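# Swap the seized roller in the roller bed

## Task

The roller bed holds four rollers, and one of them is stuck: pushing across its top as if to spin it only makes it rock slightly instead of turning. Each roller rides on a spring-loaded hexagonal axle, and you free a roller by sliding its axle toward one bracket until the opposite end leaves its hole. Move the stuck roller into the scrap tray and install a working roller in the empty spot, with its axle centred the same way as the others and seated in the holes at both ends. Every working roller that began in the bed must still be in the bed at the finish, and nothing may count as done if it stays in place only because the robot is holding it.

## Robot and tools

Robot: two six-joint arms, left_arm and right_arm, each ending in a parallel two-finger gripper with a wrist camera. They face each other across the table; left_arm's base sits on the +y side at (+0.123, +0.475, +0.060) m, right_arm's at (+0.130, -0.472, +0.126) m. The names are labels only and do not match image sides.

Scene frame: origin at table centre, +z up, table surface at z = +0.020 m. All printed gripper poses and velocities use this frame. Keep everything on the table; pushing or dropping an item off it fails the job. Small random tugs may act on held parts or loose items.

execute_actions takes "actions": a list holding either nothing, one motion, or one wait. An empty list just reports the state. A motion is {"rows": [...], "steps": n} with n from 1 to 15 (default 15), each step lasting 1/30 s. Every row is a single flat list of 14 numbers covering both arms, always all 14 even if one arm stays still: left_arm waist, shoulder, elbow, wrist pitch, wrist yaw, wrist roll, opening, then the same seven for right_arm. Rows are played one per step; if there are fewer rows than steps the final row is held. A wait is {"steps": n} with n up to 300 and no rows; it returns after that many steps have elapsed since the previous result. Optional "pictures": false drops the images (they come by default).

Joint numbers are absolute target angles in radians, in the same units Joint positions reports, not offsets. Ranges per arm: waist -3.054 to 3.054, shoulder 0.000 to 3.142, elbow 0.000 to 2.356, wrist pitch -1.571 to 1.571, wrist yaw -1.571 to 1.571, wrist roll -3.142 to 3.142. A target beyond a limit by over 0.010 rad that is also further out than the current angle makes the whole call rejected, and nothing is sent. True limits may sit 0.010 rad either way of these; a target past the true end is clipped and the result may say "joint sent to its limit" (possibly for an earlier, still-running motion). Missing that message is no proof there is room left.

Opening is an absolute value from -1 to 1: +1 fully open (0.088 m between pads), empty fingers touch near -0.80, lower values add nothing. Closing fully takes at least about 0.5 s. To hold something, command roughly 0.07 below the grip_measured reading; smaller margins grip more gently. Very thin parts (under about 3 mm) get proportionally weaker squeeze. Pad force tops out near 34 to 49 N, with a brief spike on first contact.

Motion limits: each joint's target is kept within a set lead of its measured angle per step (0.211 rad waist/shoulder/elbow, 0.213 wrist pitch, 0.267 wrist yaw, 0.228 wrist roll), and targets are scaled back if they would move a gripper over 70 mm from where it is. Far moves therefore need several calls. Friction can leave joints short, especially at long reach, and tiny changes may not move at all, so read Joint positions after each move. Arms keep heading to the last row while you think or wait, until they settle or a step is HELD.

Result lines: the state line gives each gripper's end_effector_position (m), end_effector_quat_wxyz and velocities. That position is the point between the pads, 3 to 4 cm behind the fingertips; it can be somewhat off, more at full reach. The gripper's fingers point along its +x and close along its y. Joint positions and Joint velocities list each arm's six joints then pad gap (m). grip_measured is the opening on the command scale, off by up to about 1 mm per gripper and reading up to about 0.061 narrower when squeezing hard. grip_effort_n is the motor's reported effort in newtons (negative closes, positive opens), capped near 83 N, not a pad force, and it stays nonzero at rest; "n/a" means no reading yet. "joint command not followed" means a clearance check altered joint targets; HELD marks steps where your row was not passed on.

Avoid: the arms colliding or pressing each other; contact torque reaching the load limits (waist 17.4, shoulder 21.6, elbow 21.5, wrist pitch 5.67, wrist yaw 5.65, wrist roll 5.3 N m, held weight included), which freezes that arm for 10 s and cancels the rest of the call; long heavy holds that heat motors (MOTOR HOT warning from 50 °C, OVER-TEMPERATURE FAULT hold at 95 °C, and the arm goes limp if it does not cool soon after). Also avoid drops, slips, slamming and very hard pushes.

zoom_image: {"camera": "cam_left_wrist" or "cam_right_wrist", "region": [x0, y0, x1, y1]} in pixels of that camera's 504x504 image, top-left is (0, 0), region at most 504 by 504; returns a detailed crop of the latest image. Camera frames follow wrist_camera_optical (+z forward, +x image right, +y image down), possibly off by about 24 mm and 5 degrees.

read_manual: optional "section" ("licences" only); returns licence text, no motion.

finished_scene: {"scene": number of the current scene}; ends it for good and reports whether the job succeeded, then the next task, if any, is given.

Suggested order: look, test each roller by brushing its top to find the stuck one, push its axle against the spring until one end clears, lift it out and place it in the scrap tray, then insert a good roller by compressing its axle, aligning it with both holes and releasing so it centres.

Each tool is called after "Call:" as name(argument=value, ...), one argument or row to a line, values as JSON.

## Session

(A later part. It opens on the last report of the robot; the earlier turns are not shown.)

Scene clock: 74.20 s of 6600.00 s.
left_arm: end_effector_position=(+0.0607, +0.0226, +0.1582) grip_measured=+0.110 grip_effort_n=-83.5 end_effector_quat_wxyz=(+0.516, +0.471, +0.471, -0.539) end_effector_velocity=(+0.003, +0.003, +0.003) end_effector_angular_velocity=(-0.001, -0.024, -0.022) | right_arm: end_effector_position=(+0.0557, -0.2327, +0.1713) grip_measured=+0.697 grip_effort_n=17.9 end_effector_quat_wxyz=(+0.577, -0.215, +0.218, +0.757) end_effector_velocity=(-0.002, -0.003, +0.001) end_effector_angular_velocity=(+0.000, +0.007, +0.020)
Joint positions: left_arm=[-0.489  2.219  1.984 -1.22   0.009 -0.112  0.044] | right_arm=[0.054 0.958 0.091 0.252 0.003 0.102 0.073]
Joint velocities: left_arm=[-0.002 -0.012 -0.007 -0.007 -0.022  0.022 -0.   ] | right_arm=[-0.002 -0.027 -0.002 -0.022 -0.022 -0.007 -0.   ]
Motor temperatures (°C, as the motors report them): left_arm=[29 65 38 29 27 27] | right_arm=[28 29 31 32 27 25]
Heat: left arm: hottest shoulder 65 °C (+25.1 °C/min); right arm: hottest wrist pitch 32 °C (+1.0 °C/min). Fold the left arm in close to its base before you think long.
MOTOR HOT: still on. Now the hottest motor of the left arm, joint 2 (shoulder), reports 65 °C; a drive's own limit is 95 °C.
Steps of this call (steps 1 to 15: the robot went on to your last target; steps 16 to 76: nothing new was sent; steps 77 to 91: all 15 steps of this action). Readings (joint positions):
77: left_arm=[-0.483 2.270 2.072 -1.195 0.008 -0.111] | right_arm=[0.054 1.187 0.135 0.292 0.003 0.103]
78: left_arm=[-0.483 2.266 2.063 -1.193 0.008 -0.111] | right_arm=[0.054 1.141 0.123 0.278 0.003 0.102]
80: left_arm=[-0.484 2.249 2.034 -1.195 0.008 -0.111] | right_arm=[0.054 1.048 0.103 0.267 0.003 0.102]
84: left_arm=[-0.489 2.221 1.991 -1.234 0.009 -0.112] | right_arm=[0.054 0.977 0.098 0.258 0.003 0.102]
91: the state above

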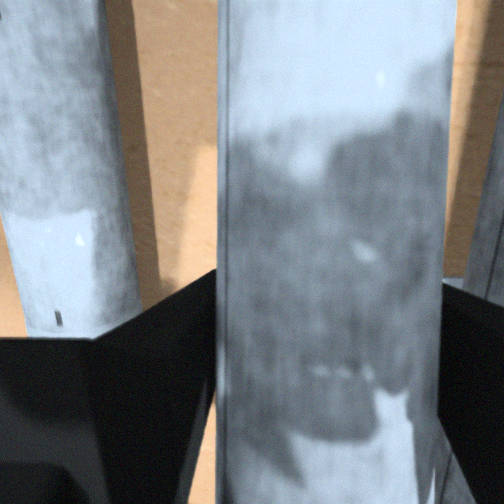

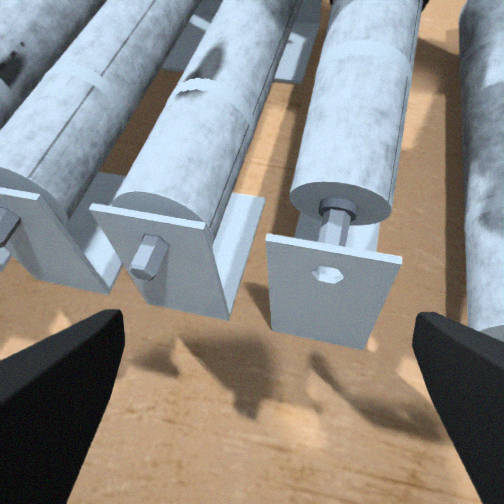

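Call:
execute_actions(
  actions=[
    {"rows":[[-0.49,2.14,1.98,-1.21,0.01,-0.115,0.03,0.05,0.95,0.08,0.25,0,0.1,0.7],[-0.49,2.11,1.96,-1.19,0.01,-0.115,0.03,0.05,0.95,0.08,0.25,0,0.1,0.7],[-0.49,2.08,1.93,-1.17,0.01,-0.115,0.03,0.05,0.95,0.08,0.25,0,0.1,0.7],[-0.49,2.05,1.9,-1.14,0.01,-0.115,0.03,0.05,0.95,0.08,0.25,0,0.1,0.7],[-0.49,2.03,1.87,-1.1,0.01,-0.115,0.03,0.05,0.95,0.08,0.25,0,0.1,0.7]],"steps":15},
  ],
  pictures=false,
)

Call:
execute_actions(
  actions=[
    {"rows":[[-0.49,2.03,1.87,-1.06,0.01,-0.115,0.03,0.05,0.95,0.08,0.25,0,0.1,0],[-0.49,2.04,1.87,-1.02,0.01,-0.115,0.03,0.05,0.95,0.08,0.25,0,0.1,0],[-0.483,2.06,1.87,-0.99,0.01,-0.115,0.03,0.05,0.95,0.08,0.25,0,0.1,0],[-0.483,2.08,1.88,-0.97,0.01,-0.115,0.03,0.05,0.95,0.08,0.25,0,0.1,0],[-0.48,2.11,1.89,-0.965,0.01,-0.11,0.03,0.05,0.95,0.08,0.25,0,0.1,0]],"steps":15},
  ],
)

Scene clock: 82.03 s of 6600.00 s.
left_arm: end_effector_position=(+0.0610, +0.0247, +0.1954) grip_measured=+0.110 grip_effort_n=-83.5 end_effector_quat_wxyz=(+0.544, +0.426, +0.435, -0.577) end_effector_velocity=(+0.001, +0.005, -0.014) end_effector_angular_velocity=(+0.018, +0.000, +0.035) | right_arm: end_effector_position=(+0.0558, -0.2327, +0.1717) grip_measured=+0.697 grip_effort_n=17.9 end_effector_quat_wxyz=(+0.577, -0.214, +0.218, +0.757) end_effector_velocity=(+0.001, -0.002, -0.002) end_effector_angular_velocity=(-0.010, -0.026, +0.009)
Joint positions: left_arm=[-0.489  2.068  1.87  -1.11   0.009 -0.112  0.044] | right_arm=[0.054 0.955 0.091 0.251 0.003 0.102 0.073]
Joint velocities: left_arm=[-0.002 -0.007 -0.061  0.037 -0.007 -0.037  0.   ] | right_arm=[ 0.002 -0.002  0.002 -0.022  0.007 -0.022 -0.   ]
Motor temperatures (°C, as the motors report them): left_arm=[29 69 38 29 27 27] | right_arm=[28 28 31 32 27 25]
Heat: left arm: hottest shoulder 69 °C (+28.6 °C/min); right arm: hottest wrist pitch 32 °C (+0.0 °C/min). Fold the left arm in close to its base before you think long.
MOTOR HOT: still on. Now the hottest motor of the left arm, joint 2 (shoulder), reports 69 °C; a drive's own limit is 95 °C.
Steps of this call (steps 1 to 15: the robot went on to your last target; steps 16 to 90: nothing new was sent; then 4.33 s passed at rest; steps 91 to 105: all 15 steps of this action). Readings (joint positions):
91: left_arm=[-0.489 2.216 1.981 -1.220 0.009 -0.112] | right_arm=[0.054 0.955 0.091 0.251 0.003 0.102]
92: left_arm=[-0.489 2.210 1.975 -1.216 0.009 -0.112] | right_arm=[0.054 0.955 0.091 0.251 0.003 0.102]
94: left_arm=[-0.489 2.184 1.947 -1.195 0.009 -0.112] | right_arm=[0.054 0.955 0.091 0.251 0.003 0.102]
98: left_arm=[-0.489 2.110 1.884 -1.137 0.009 -0.112] | right_arm=[0.054 0.955 0.091 0.251 0.003 0.102]
105: the state above

Scene clock: 82.53 s of 6600.00 s.
left_arm: end_effector_position=(+0.0611, -0.0033, +0.1728) grip_measured=+0.110 grip_effort_n=-83.5 end_effector_quat_wxyz=(+0.558, +0.405, +0.421, -0.589) end_effector_velocity=(-0.001, -0.010, -0.010) end_effector_angular_velocity=(-0.023, -0.006, -0.007) | right_arm: end_effector_position=(+0.0558, -0.2327, +0.1718) grip_measured=+0.011 grip_effort_n=-13.7 end_effector_quat_wxyz=(+0.578, -0.214, +0.217, +0.757) end_effector_velocity=(-0.000, -0.002, -0.002) end_effector_angular_velocity=(-0.006, -0.004, +0.008)
Joint positions: left_arm=[-0.481  2.132  1.864 -0.977  0.009 -0.112  0.044] | right_arm=[0.054 0.955 0.091 0.251 0.003 0.102 0.04 ]
Joint velocities: left_arm=[-0.002  0.027 -0.002  0.051 -0.007  0.007 -0.   ] | right_arm=[-0.002 -0.002 -0.002 -0.007 -0.007 -0.007 -0.004]
Motor temperatures (°C, as the motors report them): left_arm=[29 69 38 29 27 27] | right_arm=[28 28 31 32 27 25]
Heat: left arm: hottest shoulder 69 °C (+28.3 °C/min); right arm: hottest wrist pitch 32 °C (+0.0 °C/min). Fold the left arm in close to its base before you think long.
MOTOR HOT: still on. Now the hottest motor of the left arm, joint 2 (shoulder), reports 69 °C; a drive's own limit is 95 °C.
Steps of this call (steps 1 to 15: all 15 steps of this action). Readings (joint positions):
1: left_arm=[-0.489 2.068 1.867 -1.106 0.009 -0.112] | right_arm=[0.054 0.955 0.091 0.251 0.003 0.102]
2: left_arm=[-0.489 2.068 1.863 -1.096 0.009 -0.112] | right_arm=[0.054 0.955 0.091 0.251 0.003 0.102]
4: left_arm=[-0.489 2.071 1.857 -1.055 0.009 -0.112] | right_arm=[0.054 0.955 0.091 0.251 0.003 0.102]
8: left_arm=[-0.486 2.101 1.863 -0.986 0.009 -0.112] | right_arm=[0.054 0.955 0.091 0.251 0.003 0.102]
15: the state above

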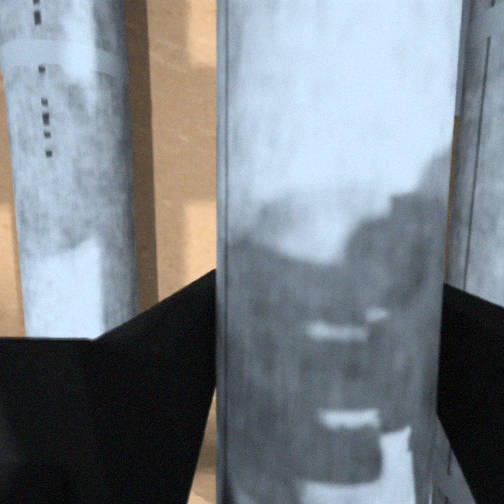

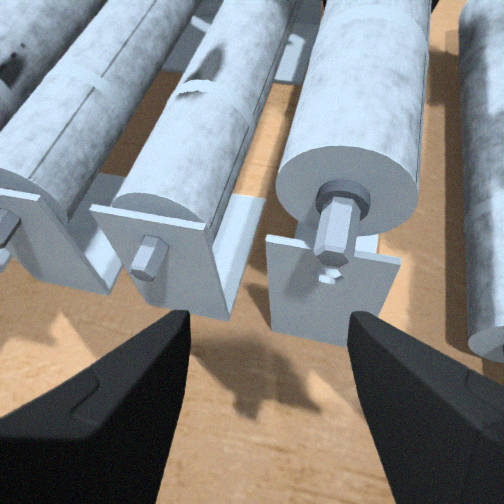

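Call:
execute_actions(
  actions=[
    {"rows":[[-0.48,2.115,1.86,-0.95,0.01,-0.11,0.03,0.1,1.1,0.2,0,0.1,0.2,0],[-0.48,2.12,1.85,-0.93,0.01,-0.11,0.03,0.1,1.2,0.3,-0.07,0.15,0.3,0],[-0.48,2.125,1.83,-0.91,0.01,-0.11,0.03,0.1,1.3,0.38,-0.07,0.188,0.3,0],[-0.48,2.13,1.81,-0.885,0.01,-0.11,0.03,0.106,1.41,0.465,-0.07,0.188,0.3,0]],"steps":15},
  ],
)

Scene clock: 86.70 s of 6600.00 s.
left_arm: end_effector_position=(+0.0606, -0.0073, +0.1529) grip_measured=+0.110 grip_effort_n=-83.5 end_effector_quat_wxyz=(+0.559, +0.402, +0.419, -0.592) end_effector_velocity=(+0.002, -0.004, +0.001) end_effector_angular_velocity=(-0.029, -0.015, +0.012) | right_arm: end_effector_position=(+0.0604, -0.2019, +0.1404) grip_measured=+0.003 grip_effort_n=-13.7 end_effector_quat_wxyz=(+0.619, -0.336, +0.337, +0.624) end_effector_velocity=(+0.008, -0.010, -0.028) end_effector_angular_velocity=(-0.129, -0.055, -0.032)
Joint positions: left_arm=[-0.481  2.147  1.804 -0.893  0.009 -0.112  0.044] | right_arm=[ 0.101  1.395  0.441 -0.065  0.182  0.295  0.039]
Joint velocities: left_arm=[-0.002 -0.007 -0.017  0.037 -0.022 -0.007  0.   ] | right_arm=[-0.002  0.115  0.022 -0.051  0.022  0.022  0.   ]
Motor temperatures (°C, as the motors report them): left_arm=[29 70 38 29 27 27] | right_arm=[28 28 31 33 27 25]
Heat: left arm: hottest shoulder 70 °C (+28.3 °C/min); right arm: hottest wrist pitch 33 °C (+1.0 °C/min). Fold the left arm in close to its base before you think long.
MOTOR HOT: still on. Now the hottest motor of the left arm, joint 2 (shoulder), reports 70 °C; a drive's own limit is 95 °C.
Steps of this call (steps 1 to 15: the robot went on to your last target; steps 16 to 90: nothing new was sent; then 0.67 s passed at rest; steps 91 to 105: all 15 steps of this action). Readings (joint positions):
91: left_arm=[-0.481 2.133 1.863 -0.972 0.009 -0.112] | right_arm=[0.057 0.966 0.097 0.230 0.011 0.112]
92: left_arm=[-0.481 2.133 1.861 -0.968 0.009 -0.112] | right_arm=[0.067 1.001 0.128 0.171 0.040 0.147]
94: left_arm=[-0.481 2.133 1.845 -0.942 0.009 -0.112] | right_arm=[0.082 1.108 0.210 0.068 0.105 0.218]
98: left_arm=[-0.481 2.140 1.815 -0.907 0.009 -0.112] | right_arm=[0.096 1.296 0.378 -0.021 0.162 0.274]
105: the state above

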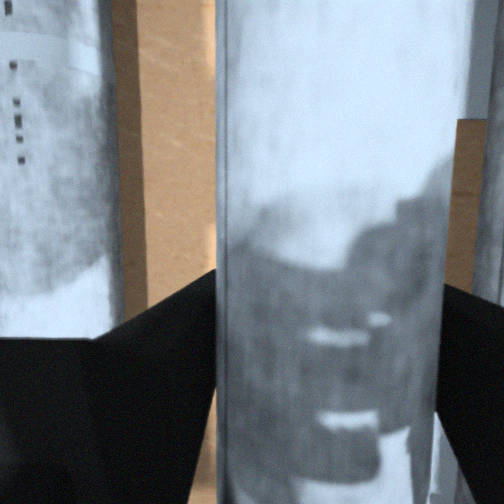

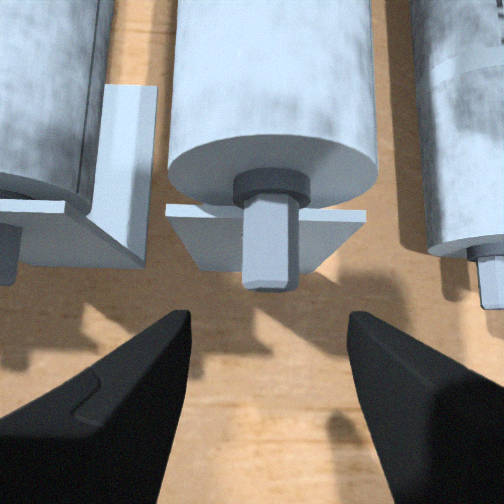

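Call:
execute_actions(
  actions=[
    {"rows":[[-0.48,2.145,1.795,-0.885,0.01,-0.11,0.03,0.067,1.49,0.534,-0.06,0.17,0.285,0]],"steps":12},
  ],
)

Call:
execute_actions(
  actions=[
    {"rows":[[-0.48,2.145,1.795,-0.885,0.01,-0.11,0.03,0.067,1.49,0.534,-0.06,0.17,0.285,-0.7]],"steps":12},
  ],
)

Scene clock: 89.47 s of 6600.00 s.
left_arm: end_effector_position=(+0.0607, -0.0065, +0.1501) grip_measured=+0.110 grip_effort_n=-83.5 end_effector_quat_wxyz=(+0.559, +0.404, +0.420, -0.591) end_effector_velocity=(+0.002, -0.001, +0.003) end_effector_angular_velocity=(-0.014, -0.017, +0.012) | right_arm: end_effector_position=(+0.0610, -0.1818, +0.1400) grip_measured=+0.003 grip_effort_n=-13.7 end_effector_quat_wxyz=(+0.623, -0.336, +0.344, +0.616) end_effector_velocity=(+0.004, -0.005, -0.009) end_effector_angular_velocity=(-0.046, -0.013, -0.002)
Joint positions: left_arm=[-0.481  2.148  1.796 -0.888  0.009 -0.112  0.044] | right_arm=[ 0.072  1.483  0.518 -0.063  0.173  0.288  0.039]
Joint velocities: left_arm=[-0.002 -0.007 -0.002  0.007 -0.022 -0.007  0.   ] | right_arm=[-0.012  0.027  0.002 -0.022 -0.007 -0.007 -0.   ]
Motor temperatures (°C, as the motors report them): left_arm=[29 69 38 29 27 27] | right_arm=[28 28 31 33 27 25]
Heat: left arm: hottest shoulder 69 °C (+26.3 °C/min); right arm: hottest wrist pitch 33 °C (+0.0 °C/min). Fold the left arm in close to its base before you think long.
MOTOR HOT: still on. Now the hottest motor of the left arm, joint 2 (shoulder), reports 69 °C; a drive's own limit is 95 °C.
Steps of this call (steps 1 to 30: the robot went on to your last target; steps 31 to 71: nothing new was sent; steps 72 to 83: all 12 steps of this action). Readings (joint positions):
72: left_arm=[-0.481 2.147 1.801 -0.891 0.009 -0.112] | right_arm=[0.101 1.412 0.455 -0.070 0.185 0.298]
73: left_arm=[-0.481 2.148 1.799 -0.889 0.009 -0.112] | right_arm=[0.095 1.428 0.467 -0.071 0.183 0.296]
75: left_arm=[-0.481 2.148 1.797 -0.888 0.009 -0.112] | right_arm=[0.083 1.461 0.494 -0.066 0.179 0.293]
79: left_arm=[-0.481 2.148 1.796 -0.888 0.009 -0.112] | right_arm=[0.074 1.477 0.516 -0.063 0.175 0.289]
83: the state above

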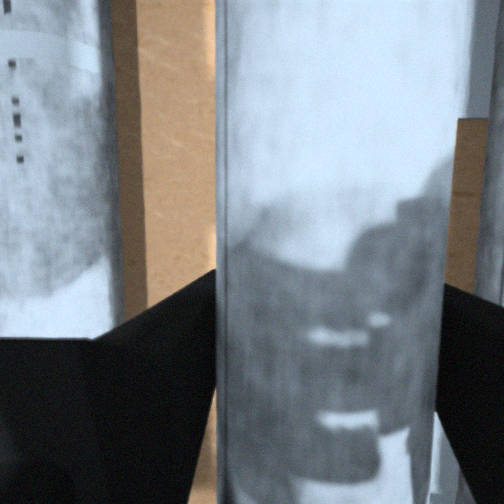

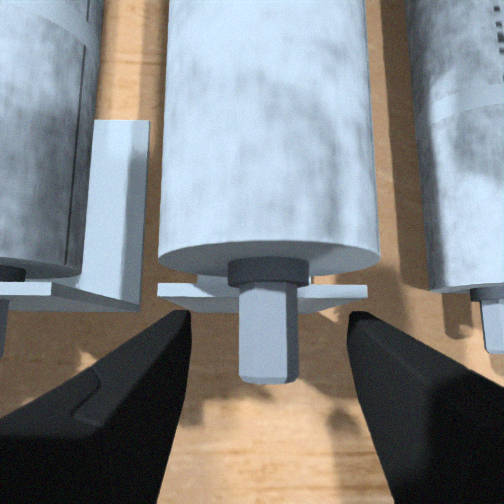

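Scene clock: 89.87 s of 6600.00 s.
left_arm: end_effector_position=(+0.0609, -0.0065, +0.1500) grip_measured=+0.110 grip_effort_n=-83.5 end_effector_quat_wxyz=(+0.559, +0.404, +0.419, -0.590) end_effector_velocity=(-0.002, +0.005, -0.001) end_effector_angular_velocity=(+0.021, -0.007, +0.002) | right_arm: end_effector_position=(+0.0605, -0.1815, +0.1399) grip_measured=-0.624 grip_effort_n=-83.5 end_effector_quat_wxyz=(+0.622, -0.336, +0.345, +0.617) end_effector_velocity=(-0.003, +0.001, +0.000) end_effector_angular_velocity=(+0.001, +0.024, +0.003)
Joint positions: left_arm=[-0.481  2.148  1.795 -0.887  0.008 -0.112  0.044] | right_arm=[ 0.071  1.485  0.519 -0.062  0.169  0.287  0.008]
Joint velocities: left_arm=[-0.007 -0.002 -0.002 -0.022 -0.007 -0.007 -0.   ] | right_arm=[-0.002  0.002  0.002  0.007 -0.022  0.007  0.   ]
Motor temperatures (°C, as the motors report them): left_arm=[29 69 38 29 27 27] | right_arm=[28 28 31 33 27 25]
Heat: left arm: hottest shoulder 69 °C (+26.2 °C/min); right arm: hottest wrist pitch 33 °C (+0.0 °C/min). Fold the left arm in close to its base before you think long.
MOTOR HOT: still on. Now the hottest motor of the left arm, joint 2 (shoulder), reports 69 °C; a drive's own limit is 95 °C.
Steps of this call (steps 1 to 12: all 12 steps of this action). Readings (joint positions):
1: left_arm=[-0.481 2.148 1.796 -0.888 0.009 -0.112] | right_arm=[0.072 1.484 0.518 -0.063 0.173 0.288]
2: left_arm=[-0.481 2.148 1.796 -0.888 0.009 -0.112] | right_arm=[0.071 1.484 0.518 -0.063 0.173 0.288]
4: left_arm=[-0.481 2.148 1.796 -0.887 0.009 -0.112] | right_arm=[0.071 1.484 0.519 -0.063 0.173 0.288]
8: left_arm=[-0.481 2.148 1.795 -0.887 0.008 -0.112] | right_arm=[0.071 1.485 0.519 -0.062 0.169 0.287]
12: the state above

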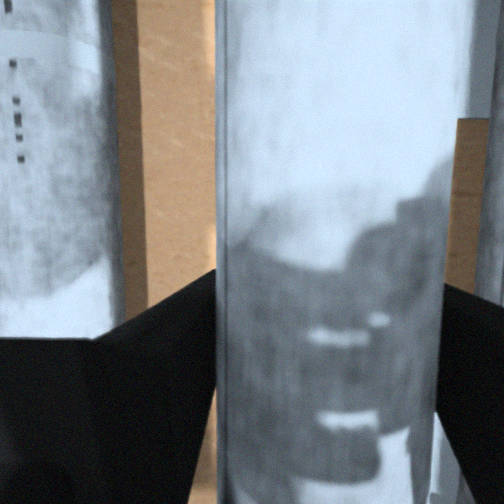

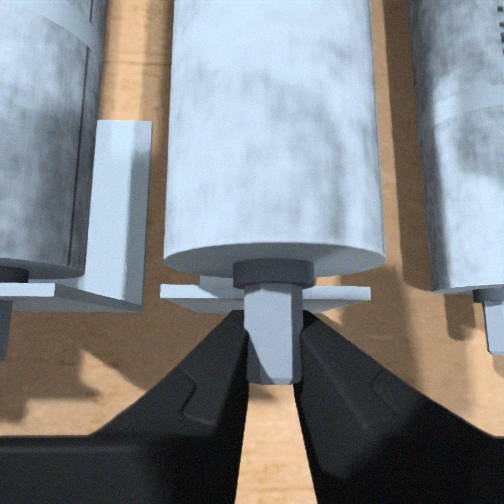

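Call:
execute_actions(
  actions=[
    {"rows":[[-0.48,2.145,1.795,-0.885,0.01,-0.11,0.5,0.067,1.49,0.534,-0.06,0.17,0.285,-0.7]],"steps":8},
  ],
  pictures=false,
)

Call:
execute_actions(
  actions=[
    {"rows":[[-0.5,1.8,1.6,-0.9,0,-0.13,0.5,0.067,1.49,0.534,-0.06,0.17,0.285,-0.7]],"steps":10},
  ],
  pictures=false,
)

Call:
execute_actions(
  actions=[
    {"rows":[[-0.617,1.325,0.91,-0.6,-0.14,-0.221,0.5,0.067,1.49,0.534,-0.06,0.17,0.285,-0.7]],"steps":15},
  ],
  pictures=false,
)

Call:
execute_actions(
  actions=[
    {"rows":[[-0.62,1.34,0.81,-0.49,-0.14,-0.221,0,0.067,1.49,0.534,-0.06,0.17,0.285,-0.7]],"steps":15},
  ],
)

Scene clock: 98.47 s of 6600.00 s.
left_arm: end_effector_position=(+0.0609, -0.0072, +0.1518) grip_measured=+0.452 grip_effort_n=16.5 end_effector_quat_wxyz=(+0.560, +0.402, +0.418, -0.592) end_effector_velocity=(-0.002, +0.002, -0.000) end_effector_angular_velocity=(+0.009, +0.008, +0.002) | right_arm: end_effector_position=(+0.0605, -0.1815, +0.1399) grip_measured=-0.624 grip_effort_n=-83.5 end_effector_quat_wxyz=(+0.622, -0.336, +0.345, +0.618) end_effector_velocity=(+0.003, -0.002, -0.002) end_effector_angular_velocity=(-0.010, -0.014, -0.000)
Joint positions: left_arm=[-0.481  2.144  1.795 -0.884  0.008 -0.112  0.061] | right_arm=[ 0.071  1.485  0.519 -0.062  0.169  0.287  0.008]
Joint velocities: left_arm=[-0.002 -0.002 -0.002 -0.007  0.007 -0.007  0.02 ] | right_arm=[-0.002  0.002 -0.002 -0.007  0.007 -0.007 -0.   ]
Motor temperatures (°C, as the motors report them): left_arm=[29 68 37 30 27 27] | right_arm=[28 28 32 33 27 25]
Heat: left arm: hottest shoulder 68 °C (+23.3 °C/min); right arm: hottest wrist pitch 33 °C (+0.0 °C/min). Fold the left arm in close to its base before you think long.
MOTOR HOT: still on. Now the hottest motor of the left arm, joint 2 (shoulder), reports 68 °C; a drive's own limit is 95 °C.
Steps of this call (steps 1 to 15: the robot went on to your last target; steps 16 to 90: nothing new was sent; then 5.33 s passed at rest; steps 91 to 98: all 8 steps of this action). Readings (joint positions):
91: left_arm=[-0.481 2.148 1.795 -0.887 0.008 -0.112] | right_arm=[0.071 1.485 0.519 -0.062 0.169 0.287]
92: left_arm=[-0.481 2.148 1.795 -0.887 0.008 -0.112] | right_arm=[0.071 1.485 0.519 -0.062 0.169 0.287]
94: left_arm=[-0.481 2.147 1.795 -0.885 0.008 -0.112] | right_arm=[0.071 1.485 0.519 -0.062 0.169 0.287]
98: the state above

Scene clock: 98.80 s of 6600.00 s.
left_arm: end_effector_position=(+0.0600, +0.0419, +0.2411) grip_measured=+0.495 grip_effort_n=16.5 end_effector_quat_wxyz=(+0.583, +0.352, +0.377, -0.627) end_effector_velocity=(+0.009, +0.048, +0.233) end_effector_angular_velocity=(-0.535, +0.068, +0.027) | right_arm: end_effector_position=(+0.0605, -0.1815, +0.1399) grip_measured=-0.624 grip_effort_n=-83.5 end_effector_quat_wxyz=(+0.622, -0.336, +0.345, +0.618) end_effector_velocity=(+0.000, -0.002, +0.000) end_effector_angular_velocity=(-0.004, +0.001, +0.008)
Joint positions: left_arm=[-0.499  1.812  1.628 -0.896  0.004 -0.125  0.063] | right_arm=[ 0.071  1.485  0.519 -0.062  0.169  0.287  0.008]
Joint velocities: left_arm=[-0.002 -0.564 -0.002 -0.022 -0.022 -0.022  0.001] | right_arm=[-0.002 -0.007 -0.002 -0.007 -0.007 -0.007 -0.   ]
Motor temperatures (°C, as the motors report them): left_arm=[29 68 37 30 27 27] | right_arm=[28 28 32 33 27 25]
Heat: left arm: hottest shoulder 68 °C (+23.2 °C/min); right arm: hottest wrist pitch 33 °C (+0.0 °C/min). Fold the left arm in close to its base before you think long.
MOTOR HOT: still on. Now the hottest motor of the left arm, joint 2 (shoulder), reports 68 °C; a drive's own limit is 95 °C.
Steps of this call (steps 1 to 10: all 10 steps of this action). Readings (joint positions):
1: left_arm=[-0.481 2.131 1.778 -0.874 0.008 -0.112] | right_arm=[0.071 1.485 0.519 -0.062 0.169 0.287]
2: left_arm=[-0.483 2.097 1.733 -0.877 0.008 -0.115] | right_arm=[0.071 1.485 0.519 -0.062 0.169 0.287]
4: left_arm=[-0.489 2.016 1.660 -0.908 0.006 -0.120] | right_arm=[0.071 1.485 0.519 -0.062 0.169 0.287]
8: left_arm=[-0.498 1.864 1.628 -0.898 0.005 -0.125] | right_arm=[0.071 1.485 0.519 -0.062 0.169 0.287]
10: the state above

Scene clock: 99.30 s of 6600.00 s.
left_arm: end_effector_position=(+0.0568, +0.1464, +0.2181) grip_measured=+0.498 grip_effort_n=16.5 end_effector_quat_wxyz=(+0.626, +0.314, +0.324, -0.636) end_effector_velocity=(+0.049, +0.191, -0.384) end_effector_angular_velocity=(+1.080, -0.277, -0.001) | right_arm: end_effector_position=(+0.0605, -0.1815, +0.1399) grip_measured=-0.624 grip_effort_n=-83.5 end_effector_quat_wxyz=(+0.622, -0.336, +0.345, +0.618) end_effector_velocity=(+0.000, -0.002, -0.001) end_effector_angular_velocity=(-0.009, +0.008, -0.005)
Joint positions: left_arm=[-0.615  1.331  0.989 -0.607 -0.135 -0.217  0.063] | right_arm=[ 0.071  1.485  0.519 -0.062  0.169  0.287  0.008]
Joint velocities: left_arm=[-0.002  0.095 -0.896 -0.125  0.007 -0.007  0.   ] | right_arm=[-0.002 -0.002 -0.002 -0.007 -0.007  0.007  0.   ]
Motor temperatures (°C, as the motors report them): left_arm=[29 67 37 30 27 27] | right_arm=[28 28 32 33 27 25]
Heat: left arm: hottest shoulder 67 °C (+22.3 °C/min); right arm: hottest wrist pitch 33 °C (+0.0 °C/min). Fold the left arm in close to its base before you think long.
MOTOR HOT: still on. Now the hottest motor of the left arm, joint 2 (shoulder), reports 67 °C; a drive's own limit is 95 °C.
Steps of this call (steps 1 to 15: all 15 steps of this action). Readings (joint positions):
1: left_arm=[-0.504 1.780 1.606 -0.862 -0.017 -0.139] | right_arm=[0.071 1.485 0.519 -0.062 0.169 0.287]
2: left_arm=[-0.522 1.738 1.556 -0.802 -0.060 -0.162] | right_arm=[0.071 1.485 0.519 -0.062 0.169 0.287]
4: left_arm=[-0.570 1.650 1.455 -0.720 -0.091 -0.187] | right_arm=[0.071 1.485 0.519 -0.062 0.169 0.287]
8: left_arm=[-0.615 1.458 1.271 -0.634 -0.121 -0.208] | right_arm=[0.071 1.485 0.519 -0.062 0.169 0.287]
15: the state above

Scene clock: 99.80 s of 6600.00 s.
left_arm: end_effector_position=(+0.0607, +0.1632, +0.1685) grip_measured=+0.008 grip_effort_n=-13.7 end_effector_quat_wxyz=(+0.619, +0.337, +0.336, -0.624) end_effector_velocity=(+0.005, +0.002, -0.006) end_effector_angular_velocity=(+0.007, -0.017, +0.020) | right_arm: end_effector_position=(+0.0605, -0.1815, +0.1399) grip_measured=-0.624 grip_effort_n=-83.5 end_effector_quat_wxyz=(+0.622, -0.336, +0.345, +0.618) end_effector_velocity=(-0.002, -0.002, -0.001) end_effector_angular_velocity=(-0.013, +0.012, +0.015)
Joint positions: left_arm=[-0.618  1.337  0.822 -0.493 -0.137 -0.217  0.039] | right_arm=[ 0.071  1.485  0.519 -0.062  0.169  0.287  0.008]
Joint velocities: left_arm=[ 0.002  0.002 -0.017  0.007 -0.022 -0.007 -0.002] | right_arm=[-0.002 -0.002 -0.002 -0.007 -0.022 -0.007 -0.   ]
Motor temperatures (°C, as the motors report them): left_arm=[29 67 37 30 27 27] | right_arm=[28 28 32 33 27 25]
Heat: left arm: hottest shoulder 67 °C (+22.2 °C/min); right arm: hottest wrist pitch 33 °C (+0.0 °C/min). Fold the left arm in close to its base before you think long.
MOTOR HOT: still on. Now the hottest motor of the left arm, joint 2 (shoulder), reports 67 °C; a drive's own limit is 95 °C.
Steps of this call (steps 1 to 15: all 15 steps of this action). Readings (joint positions):
1: left_arm=[-0.615 1.334 0.954 -0.596 -0.136 -0.217] | right_arm=[0.071 1.485 0.519 -0.062 0.169 0.287]
2: left_arm=[-0.615 1.334 0.917 -0.562 -0.136 -0.217] | right_arm=[0.071 1.485 0.519 -0.062 0.169 0.287]
4: left_arm=[-0.616 1.336 0.868 -0.533 -0.136 -0.217] | right_arm=[0.071 1.485 0.519 -0.062 0.169 0.287]
8: left_arm=[-0.617 1.337 0.831 -0.503 -0.137 -0.217] | right_arm=[0.071 1.485 0.519 -0.062 0.169 0.287]
15: the state above

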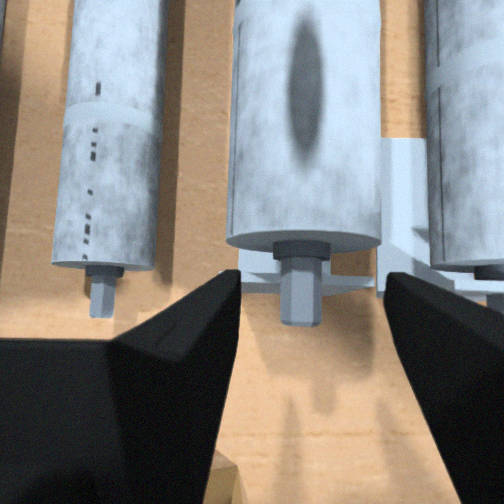

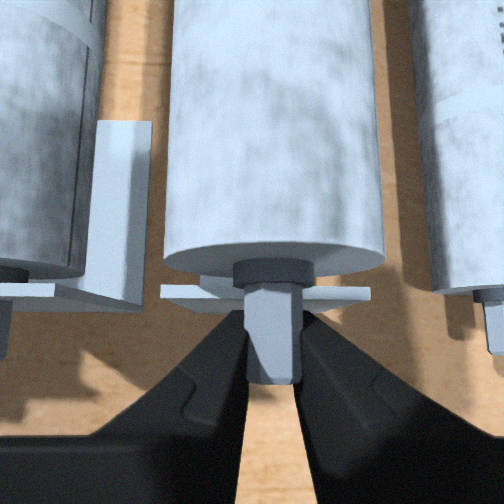

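Call:
execute_actions(
  actions=[
    {"rows":[[-0.62,1.375,0.735,-0.385,-0.14,-0.221,0,0.067,1.49,0.534,-0.06,0.17,0.285,-0.7]],"steps":15},
  ],
)

Call:
execute_actions(
  actions=[
    {"rows":[[-0.62,1.375,0.735,-0.385,-0.14,-0.221,-0.7,0.067,1.49,0.534,-0.06,0.17,0.285,-0.7]],"steps":12},
  ],
)

Scene clock: 103.47 s of 6600.00 s.
left_arm: end_effector_position=(+0.0612, +0.1649, +0.1443) grip_measured=+0.002 grip_effort_n=-13.3 end_effector_quat_wxyz=(+0.619, +0.339, +0.337, -0.623) end_effector_velocity=(+0.000, +0.000, +0.001) end_effector_angular_velocity=(-0.009, -0.000, +0.008) | right_arm: end_effector_position=(+0.0605, -0.1815, +0.1399) grip_measured=-0.624 grip_effort_n=-83.5 end_effector_quat_wxyz=(+0.622, -0.336, +0.345, +0.618) end_effector_velocity=(+0.000, -0.002, -0.001) end_effector_angular_velocity=(-0.009, -0.000, +0.008)
Joint positions: left_arm=[-0.618  1.366  0.745 -0.39  -0.138 -0.218  0.039] | right_arm=[ 0.071  1.485  0.519 -0.062  0.169  0.287  0.008]
Joint velocities: left_arm=[-0.002 -0.007 -0.007  0.007 -0.007 -0.007 -0.   ] | right_arm=[-0.002 -0.002 -0.002 -0.007 -0.007 -0.007 -0.   ]
Motor temperatures (°C, as the motors report them): left_arm=[29 65 37 30 27 27] | right_arm=[28 28 32 33 27 25]
Heat: left arm: hottest shoulder 65 °C (+19.1 °C/min); right arm: hottest wrist pitch 33 °C (+0.0 °C/min). Fold the left arm in close to its base before you think long.
MOTOR HOT: still on. Now the hottest motor of the left arm, joint 2 (shoulder), reports 65 °C; a drive's own limit is 95 °C.
Steps of this call (steps 1 to 15: the robot went on to your last target; steps 16 to 90: nothing new was sent; then 0.17 s passed at rest; steps 91 to 105: all 15 steps of this action). Readings (joint positions):
91: left_arm=[-0.618 1.338 0.813 -0.476 -0.137 -0.217] | right_arm=[0.071 1.485 0.519 -0.062 0.169 0.287]
92: left_arm=[-0.618 1.340 0.799 -0.444 -0.138 -0.217] | right_arm=[0.071 1.485 0.519 -0.062 0.169 0.287]
94: left_arm=[-0.618 1.350 0.775 -0.421 -0.138 -0.218] | right_arm=[0.071 1.485 0.519 -0.062 0.169 0.287]
98: left_arm=[-0.618 1.366 0.748 -0.398 -0.138 -0.218] | right_arm=[0.071 1.485 0.519 -0.062 0.169 0.287]
105: the state above

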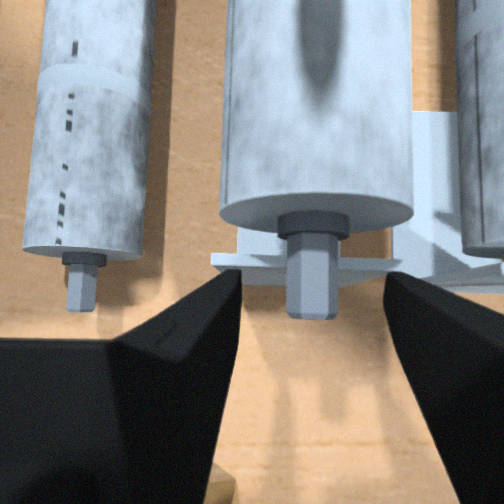

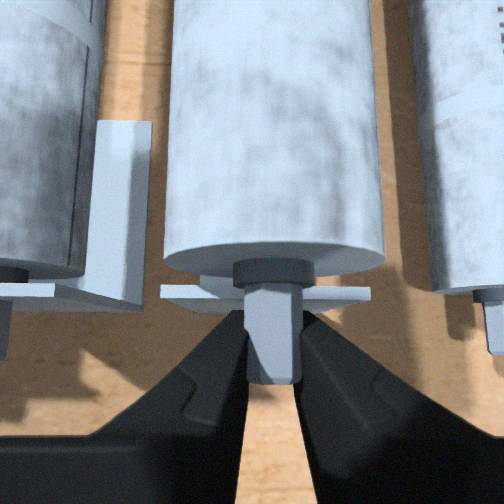

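Scene clock: 103.87 s of 6600.00 s.
left_arm: end_effector_position=(+0.0610, +0.1650, +0.1441) grip_measured=-0.618 grip_effort_n=-83.5 end_effector_quat_wxyz=(+0.619, +0.339, +0.336, -0.623) end_effector_velocity=(+0.005, +0.004, -0.002) end_effector_angular_velocity=(+0.016, -0.028, +0.008) | right_arm: end_effector_position=(+0.0605, -0.1815, +0.1399) grip_measured=-0.624 grip_effort_n=-83.5 end_effector_quat_wxyz=(+0.622, -0.336, +0.345, +0.618) end_effector_velocity=(+0.001, -0.004, -0.002) end_effector_angular_velocity=(-0.014, -0.002, +0.008)
Joint positions: left_arm=[-0.619  1.366  0.744 -0.388 -0.14  -0.218  0.009] | right_arm=[ 0.071  1.485  0.519 -0.062  0.169  0.287  0.008]
Joint velocities: left_arm=[ 0.002 -0.002 -0.002 -0.022 -0.022  0.007  0.   ] | right_arm=[-0.002 -0.002 -0.007 -0.007 -0.007 -0.007 -0.   ]
Motor temperatures (°C, as the motors report them): left_arm=[29 64 37 30 27 27] | right_arm=[28 28 32 33 27 25]
Heat: left arm: hottest shoulder 64 °C (+18.2 °C/min); right arm: hottest wrist pitch 33 °C (+0.0 °C/min). Fold the left arm in close to its base before you think long.
MOTOR HOT: still on. Now the hottest motor of the left arm, joint 2 (shoulder), reports 64 °C; a drive's own limit is 95 °C.
Steps of this call (steps 1 to 12: all 12 steps of this action). Readings (joint positions):
1: left_arm=[-0.618 1.366 0.745 -0.390 -0.138 -0.218] | right_arm=[0.071 1.485 0.519 -0.062 0.169 0.287]
2: left_arm=[-0.619 1.366 0.745 -0.389 -0.138 -0.218] | right_arm=[0.071 1.485 0.519 -0.062 0.169 0.287]
4: left_arm=[-0.619 1.366 0.744 -0.388 -0.138 -0.218] | right_arm=[0.071 1.485 0.519 -0.062 0.169 0.287]
8: left_arm=[-0.619 1.366 0.744 -0.388 -0.140 -0.218] | right_arm=[0.071 1.485 0.519 -0.062 0.169 0.287]
12: the state above

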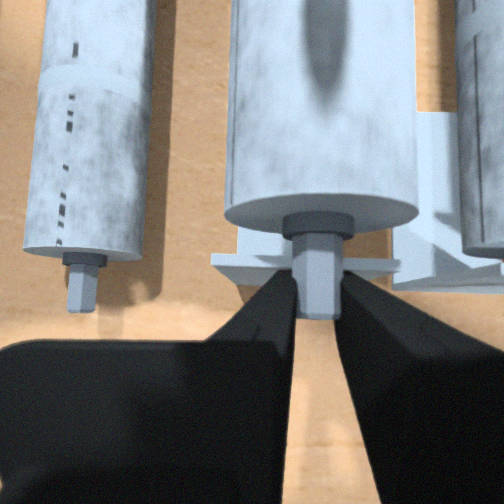

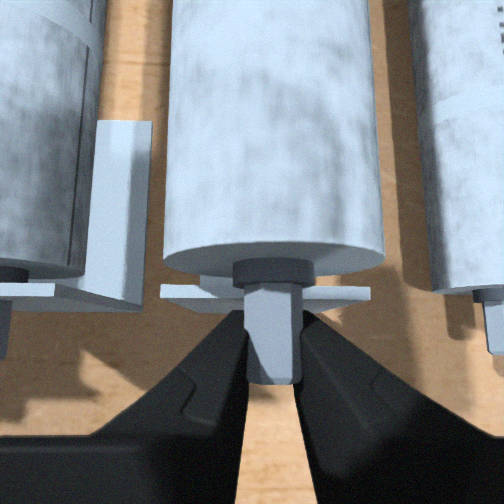

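Call:
execute_actions(
  actions=[
    {"rows":[[-0.62,1.365,0.79,-0.42,-0.14,-0.221,-0.72,0.068,1.46,0.555,-0.1,0.17,0.285,-0.72],[-0.62,1.355,0.815,-0.455,-0.14,-0.221,-0.72,0.068,1.44,0.575,-0.14,0.17,0.285,-0.72],[-0.62,1.345,0.845,-0.49,-0.14,-0.221,-0.72,0.068,1.415,0.595,-0.18,0.17,0.285,-0.72],[-0.62,1.335,0.87,-0.525,-0.14,-0.221,-0.72,0.068,1.39,0.615,-0.22,0.17,0.285,-0.72],[-0.62,1.325,0.9,-0.56,-0.14,-0.221,-0.72,0.068,1.37,0.635,-0.26,0.17,0.285,-0.72],[-0.62,1.315,0.93,-0.595,-0.14,-0.221,-0.72,0.068,1.345,0.655,-0.295,0.17,0.285,-0.72]],"steps":15},
  ],
)

Scene clock: 119.83 s of 6600.00 s.
left_arm: end_effector_position=(+0.0604, +0.1626, +0.1873) grip_measured=-0.618 grip_effort_n=-83.5 end_effector_quat_wxyz=(+0.618, +0.344, +0.339, -0.621) end_effector_velocity=(+0.004, +0.007, +0.003) end_effector_angular_velocity=(+0.030, -0.016, +0.028) | right_arm: end_effector_position=(+0.0614, -0.1835, +0.1776) grip_measured=-0.624 grip_effort_n=-83.5 end_effector_quat_wxyz=(+0.620, -0.342, +0.349, +0.614) end_effector_velocity=(+0.001, +0.003, +0.013) end_effector_angular_velocity=(+0.009, -0.008, +0.000)
Joint positions: left_arm=[-0.619  1.332  0.903 -0.594 -0.139 -0.218  0.009] | right_arm=[ 0.069  1.369  0.618 -0.294  0.166  0.286  0.008]
Joint velocities: left_arm=[-0.002 -0.007  0.022 -0.066 -0.022 -0.022 -0.   ] | right_arm=[-0.002 -0.022  0.037 -0.051  0.007 -0.007  0.   ]
Motor temperatures (°C, as the motors report them): left_arm=[29 56 36 31 27 27] | right_arm=[28 28 33 33 27 25]
Heat: left arm: hottest shoulder 56 °C (+0.0 °C/min); right arm: hottest elbow 33 °C (+1.0 °C/min). Fold the left arm in close to its base before you think long.
MOTOR HOT: still on. Now the hottest motor of the left arm, joint 2 (shoulder), reports 56 °C; a drive's own limit is 95 °C.
Steps of this call (steps 1 to 15: the robot went on to your last target; steps 16 to 90: nothing new was sent; then 12.47 s passed at rest; steps 91 to 105: all 15 steps of this action). Readings (joint positions):
91: left_arm=[-0.619 1.366 0.746 -0.390 -0.140 -0.218] | right_arm=[0.071 1.484 0.521 -0.065 0.169 0.287]
92: left_arm=[-0.619 1.366 0.754 -0.400 -0.140 -0.218] | right_arm=[0.071 1.483 0.528 -0.077 0.169 0.287]
94: left_arm=[-0.619 1.367 0.783 -0.441 -0.140 -0.218] | right_arm=[0.069 1.468 0.550 -0.125 0.169 0.286]
98: left_arm=[-0.619 1.350 0.867 -0.552 -0.140 -0.218] | right_arm=[0.069 1.398 0.598 -0.247 0.167 0.286]
105: the state above

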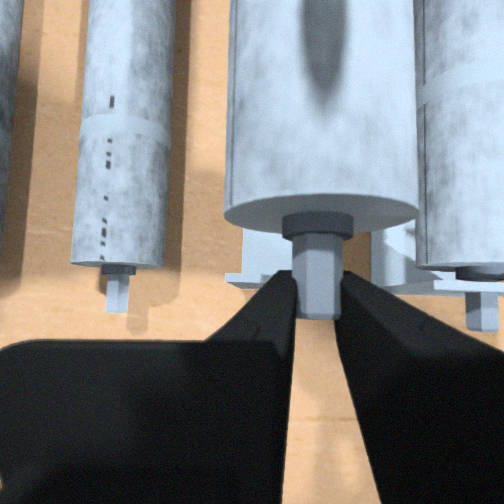

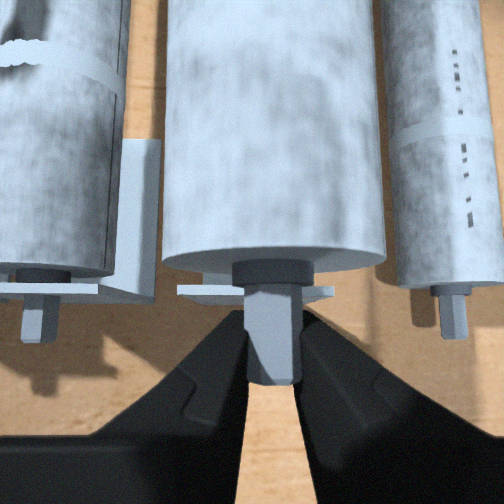

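Call:
execute_actions(
  actions=[
    {"rows":[[-0.662,1.33,0.944,-0.6,-0.161,-0.258,-0.72,0.111,1.362,0.677,-0.3,0.191,0.323,-0.72],[-0.703,1.347,0.959,-0.603,-0.182,-0.295,-0.72,0.154,1.381,0.696,-0.307,0.212,0.361,-0.72],[-0.745,1.365,0.975,-0.607,-0.203,-0.332,-0.72,0.197,1.402,0.716,-0.313,0.233,0.399,-0.72],[-0.786,1.385,0.992,-0.611,-0.225,-0.369,-0.72,0.241,1.425,0.738,-0.32,0.255,0.437,-0.72],[-0.828,1.407,1.011,-0.615,-0.246,-0.406,-0.72,0.284,1.45,0.762,-0.327,0.276,0.475,-0.72],[-0.869,1.43,1.031,-0.62,-0.267,-0.443,-0.72,0.327,1.478,0.787,-0.334,0.297,0.513,-0.72],[-0.91,1.458,1.053,-0.625,-0.288,-0.48,-0.72,0.37,1.51,0.815,-0.342,0.318,0.55,-0.72],[-0.946,1.488,1.084,-0.636,-0.304,-0.514,-0.72,0.405,1.541,0.85,-0.356,0.333,0.584,-0.72],[-0.981,1.519,1.116,-0.647,-0.32,-0.547,-0.72,0.44,1.573,0.885,-0.371,0.348,0.617,-0.72],[-1.017,1.551,1.149,-0.659,-0.336,-0.581,-0.72,0.475,1.606,0.922,-0.386,0.364,0.651,-0.72],[-1.053,1.585,1.185,-0.671,-0.352,-0.615,-0.72,0.51,1.641,0.961,-0.402,0.379,0.685,-0.72],[-1.088,1.62,1.223,-0.684,-0.368,-0.648,-0.72,0.545,1.677,1.002,-0.419,0.394,0.718,-0.72],[-1.124,1.657,1.262,-0.698,-0.384,-0.682,-0.72,0.58,1.715,1.045,-0.437,0.409,0.752,-0.72]],"steps":15},
  ],
  pictures=false,
)

Call:
execute_actions(
  actions=[
    {"steps":12},
  ],
)

Scene clock: 128.17 s of 6600.00 s.
left_arm: end_effector_position=(-0.0830, +0.1653, +0.1905) grip_measured=-0.618 grip_effort_n=-83.5 end_effector_quat_wxyz=(+0.607, +0.343, +0.345, -0.629) end_effector_velocity=(-0.330, +0.015, +0.011) end_effector_angular_velocity=(-0.101, +0.189, -0.223) | right_arm: end_effector_position=(-0.0819, -0.1832, +0.1836) grip_measured=-0.624 grip_effort_n=-83.5 end_effector_quat_wxyz=(+0.608, -0.344, +0.349, +0.624) end_effector_velocity=(-0.341, -0.010, +0.020) end_effector_angular_velocity=(+0.149, +0.235, +0.283)
Joint positions: left_arm=[-1.074  1.606  1.176 -0.687 -0.331 -0.621  0.009] | right_arm=[ 0.531  1.668  0.94  -0.418  0.357  0.692  0.008]
Joint velocities: left_arm=[-0.764  0.632  0.662 -0.007 -0.168 -0.549 -0.   ] | right_arm=[ 0.759  0.632  0.725  0.007  0.139  0.491 -0.   ]
Motor temperatures (°C, as the motors report them): left_arm=[29 54 37 32 27 27] | right_arm=[28 29 34 34 27 25]
Heat: left arm: hottest shoulder 54 °C (-6.0 °C/min); right arm: hottest elbow 34 °C (+2.0 °C/min). Fold the left arm in close to its base before you think long.
MOTOR HOT: still on. Now the hottest motor of the left arm, joint 2 (shoulder), reports 54 °C; a drive's own limit is 95 °C.
Steps of this call (steps 1 to 15: the robot went on to your last target; steps 16 to 90: nothing new was sent; then 4.83 s passed at rest; steps 91 to 105: all 15 steps of this action). Readings (joint positions):
91: left_arm=[-0.621 1.332 0.908 -0.602 -0.142 -0.223] | right_arm=[0.071 1.366 0.624 -0.302 0.169 0.289]
92: left_arm=[-0.631 1.333 0.912 -0.605 -0.152 -0.236] | right_arm=[0.080 1.367 0.629 -0.307 0.179 0.302]
94: left_arm=[-0.676 1.344 0.927 -0.616 -0.177 -0.280] | right_arm=[0.127 1.383 0.649 -0.319 0.204 0.347]
98: left_arm=[-0.824 1.411 0.986 -0.632 -0.235 -0.404] | right_arm=[0.280 1.463 0.723 -0.344 0.262 0.473]
105: the state above

Scene clock: 128.57 s of 6600.00 s.
left_arm: end_effector_position=(-0.1028, +0.1657, +0.1921) grip_measured=-0.618 grip_effort_n=-83.5 end_effector_quat_wxyz=(+0.612, +0.339, +0.343, -0.627) end_effector_velocity=(-0.004, +0.002, -0.004) end_effector_angular_velocity=(+0.008, -0.005, +0.009) | right_arm: end_effector_position=(-0.1018, -0.1835, +0.1843) grip_measured=-0.624 grip_effort_n=-83.5 end_effector_quat_wxyz=(+0.614, -0.340, +0.347, +0.622) end_effector_velocity=(-0.004, -0.001, +0.003) end_effector_angular_velocity=(+0.007, -0.007, +0.016)
Joint positions: left_arm=[-1.127  1.656  1.234 -0.707 -0.366 -0.678  0.009] | right_arm=[ 0.583  1.722  1.004 -0.446  0.389  0.749  0.008]
Joint velocities: left_arm=[-0.012  0.017  0.007 -0.007 -0.007 -0.022  0.   ] | right_arm=[ 0.012  0.002  0.012 -0.007  0.007 -0.007 -0.   ]
Motor temperatures (°C, as the motors report them): left_arm=[29 54 37 32 27 27] | right_arm=[28 29 34 34 27 25]
Heat: left arm: hottest shoulder 54 °C (-7.2 °C/min); right arm: hottest elbow 34 °C (+2.1 °C/min). Fold the left arm in close to its base before you think long.
MOTOR HOT: still on. Now the hottest motor of the left arm, joint 2 (shoulder), reports 54 °C; a drive's own limit is 95 °C.
Steps of this call (steps 1 to 12: the robot went on to your last target). Readings (joint positions):
1: left_arm=[-1.096 1.624 1.194 -0.687 -0.338 -0.637] | right_arm=[0.553 1.685 0.962 -0.420 0.363 0.708]
2: left_arm=[-1.110 1.636 1.208 -0.689 -0.345 -0.648] | right_arm=[0.568 1.697 0.979 -0.425 0.370 0.719]
4: left_arm=[-1.123 1.646 1.223 -0.699 -0.354 -0.663] | right_arm=[0.580 1.706 0.997 -0.436 0.380 0.734]
8: left_arm=[-1.126 1.651 1.232 -0.706 -0.364 -0.675] | right_arm=[0.582 1.716 1.003 -0.445 0.387 0.745]
12: the state above

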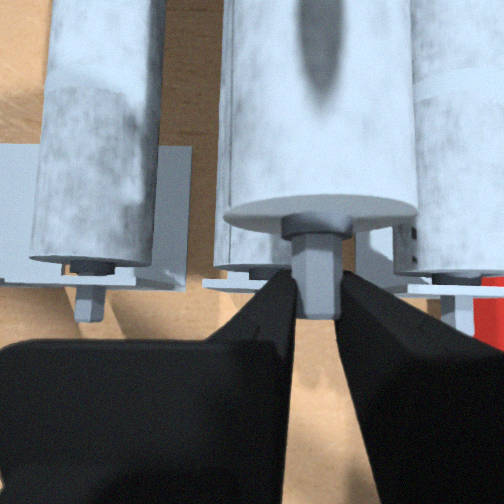

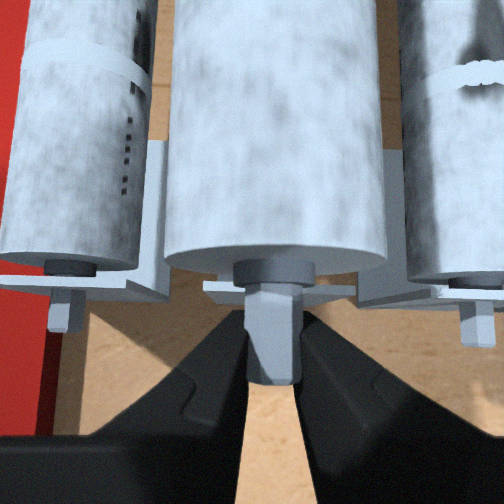

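Call:
execute_actions(
  actions=[
    {"rows":[[-1.148,1.69,1.301,-0.713,-0.394,-0.706,-0.72,0.603,1.747,1.086,-0.455,0.418,0.775,-0.72],[-1.171,1.723,1.341,-0.729,-0.403,-0.729,-0.72,0.625,1.78,1.128,-0.474,0.426,0.797,-0.72],[-1.193,1.756,1.382,-0.745,-0.412,-0.752,-0.72,0.647,1.812,1.171,-0.493,0.434,0.819,-0.72],[-1.215,1.79,1.424,-0.762,-0.421,-0.774,-0.72,0.668,1.845,1.215,-0.513,0.442,0.84,-0.72],[-1.236,1.824,1.468,-0.78,-0.429,-0.795,-0.72,0.688,1.878,1.26,-0.533,0.449,0.861,-0.72],[-1.256,1.858,1.513,-0.798,-0.437,-0.815,-0.72,0.707,1.911,1.307,-0.554,0.456,0.881,-0.72],[-1.275,1.893,1.56,-0.818,-0.444,-0.835,-0.72,0.725,1.944,1.355,-0.576,0.463,0.9,-0.72],[-1.291,1.925,1.606,-0.838,-0.45,-0.851,-0.72,0.74,1.974,1.4,-0.597,0.468,0.916,-0.72],[-1.306,1.958,1.654,-0.859,-0.455,-0.867,-0.72,0.754,2.005,1.447,-0.619,0.473,0.931,-0.72],[-1.32,1.992,1.704,-0.881,-0.46,-0.882,-0.72,0.768,2.036,1.495,-0.642,0.477,0.945,-0.72],[-1.334,2.027,1.756,-0.904,-0.465,-0.897,-0.72,0.781,2.068,1.545,-0.666,0.481,0.959,-0.72],[-1.347,2.063,1.811,-0.929,-0.469,-0.911,-0.72,0.793,2.1,1.597,-0.691,0.485,0.972,-0.72],[-1.36,2.1,1.869,-0.955,-0.473,-0.924,-0.72,0.805,2.133,1.65,-0.717,0.489,0.985,-0.72],[-1.372,2.138,1.929,-0.983,-0.477,-0.937,-0.72,0.816,2.167,1.705,-0.744,0.492,0.997,-0.72],[-1.384,2.177,1.992,-1.012,-0.481,-0.949,-0.72,0.827,2.202,1.762,-0.773,0.495,1.008,-0.72]],"steps":15},
  ],
  pictures=false,
)

Call:
execute_actions(
  actions=[
    {"steps":15},
  ],
)

Scene clock: 137.30 s of 6600.00 s.
left_arm: end_effector_position=(-0.2290, +0.1666, +0.1929) grip_measured=-0.618 grip_effort_n=-83.5 end_effector_quat_wxyz=(+0.613, +0.340, +0.343, -0.625) end_effector_velocity=(-0.245, -0.001, -0.049) end_effector_angular_velocity=(+0.029, -0.159, +0.064) | right_arm: end_effector_position=(-0.2262, -0.1861, +0.1815) grip_measured=-0.624 grip_effort_n=-83.5 end_effector_quat_wxyz=(+0.615, -0.346, +0.345, +0.620) end_effector_velocity=(-0.225, -0.005, -0.056) end_effector_angular_velocity=(-0.066, -0.234, -0.059)
Joint positions: left_arm=[-1.347  2.055  1.763 -0.932 -0.451 -0.902  0.009] | right_arm=[ 0.794  2.099  1.524 -0.692  0.466  0.964  0.008]
Joint velocities: left_arm=[-0.344  1.048  1.404 -0.681 -0.198 -0.403 -0.   ] | right_arm=[ 0.31   0.974  1.341 -0.769  0.168  0.374 -0.   ]
Motor temperatures (°C, as the motors report them): left_arm=[29 53 39 32 27 27] | right_arm=[28 30 36 34 28 25]
Heat: left arm: hottest shoulder 53 °C (-14.2 °C/min); right arm: hottest elbow 36 °C (+4.1 °C/min). Fold the left arm in close to its base before you think long.
MOTOR HOT: still on. Now the hottest motor of the left arm, joint 2 (shoulder), reports 53 °C; a drive's own limit is 95 °C.
Steps of this call (steps 1 to 30: the robot went on to your last target; steps 31 to 90: nothing new was sent; then 5.23 s passed at rest; steps 91 to 105: all 15 steps of this action). Readings (joint positions):
91: left_arm=[-1.130 1.660 1.239 -0.711 -0.369 -0.683] | right_arm=[0.586 1.725 1.011 -0.450 0.392 0.753]
92: left_arm=[-1.134 1.669 1.251 -0.722 -0.374 -0.692] | right_arm=[0.590 1.734 1.022 -0.462 0.397 0.761]
94: left_arm=[-1.159 1.706 1.296 -0.745 -0.383 -0.720] | right_arm=[0.612 1.772 1.067 -0.488 0.404 0.788]
98: left_arm=[-1.239 1.825 1.444 -0.793 -0.406 -0.791] | right_arm=[0.692 1.888 1.217 -0.545 0.425 0.858]
105: the state above

Scene clock: 137.80 s of 6600.00 s.
left_arm: end_effector_position=(-0.2661, +0.1683, +0.1995) grip_measured=-0.618 grip_effort_n=-83.5 end_effector_quat_wxyz=(+0.609, +0.332, +0.346, -0.632) end_effector_velocity=(+0.001, +0.001, -0.007) end_effector_angular_velocity=(+0.006, -0.011, +0.019) | right_arm: end_effector_position=(-0.2660, -0.1852, +0.1898) grip_measured=-0.624 grip_effort_n=-83.5 end_effector_quat_wxyz=(+0.611, -0.335, +0.348, +0.627) end_effector_velocity=(+0.009, +0.002, -0.012) end_effector_angular_velocity=(+0.007, -0.066, -0.008)
Joint positions: left_arm=[-1.394  2.174  1.969 -1.016 -0.462 -0.946  0.009] | right_arm=[ 0.837  2.208  1.727 -0.777  0.476  1.006  0.008]
Joint velocities: left_arm=[-0.002  0.012 -0.002 -0.007 -0.007 -0.022 -0.   ] | right_arm=[-0.002  0.027 -0.002 -0.022  0.037 -0.007 -0.   ]
Motor temperatures (°C, as the motors report them): left_arm=[29 53 39 32 27 27] | right_arm=[28 30 36 34 28 25]
Heat: left arm: hottest shoulder 53 °C (-14.1 °C/min); right arm: hottest elbow 36 °C (+4.0 °C/min). Fold the left arm in close to its base before you think long.
MOTOR HOT: still on. Now the hottest motor of the left arm, joint 2 (shoulder), reports 53 °C; a drive's own limit is 95 °C.
Steps of this call (steps 1 to 15: the robot went on to your last target). Readings (joint positions):
1: left_arm=[-1.358 2.087 1.809 -0.954 -0.457 -0.914] | right_arm=[0.804 2.129 1.568 -0.714 0.471 0.975]
2: left_arm=[-1.367 2.115 1.849 -0.969 -0.458 -0.923] | right_arm=[0.812 2.154 1.608 -0.730 0.472 0.983]
4: left_arm=[-1.380 2.155 1.904 -0.987 -0.459 -0.934] | right_arm=[0.824 2.189 1.664 -0.748 0.473 0.994]
8: left_arm=[-1.390 2.174 1.950 -1.010 -0.460 -0.943] | right_arm=[0.832 2.203 1.711 -0.771 0.474 1.003]
15: the state above

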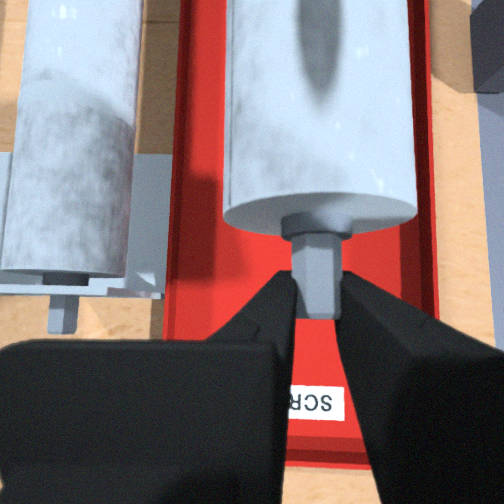

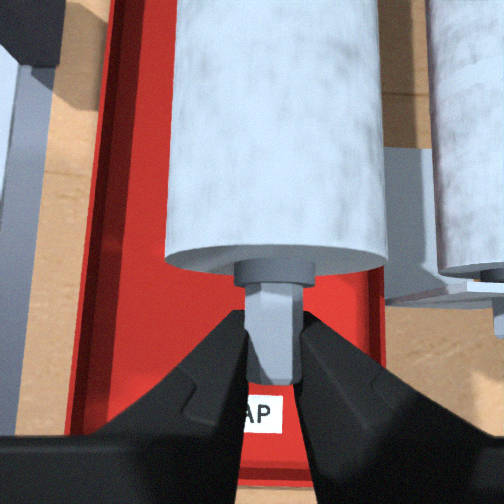

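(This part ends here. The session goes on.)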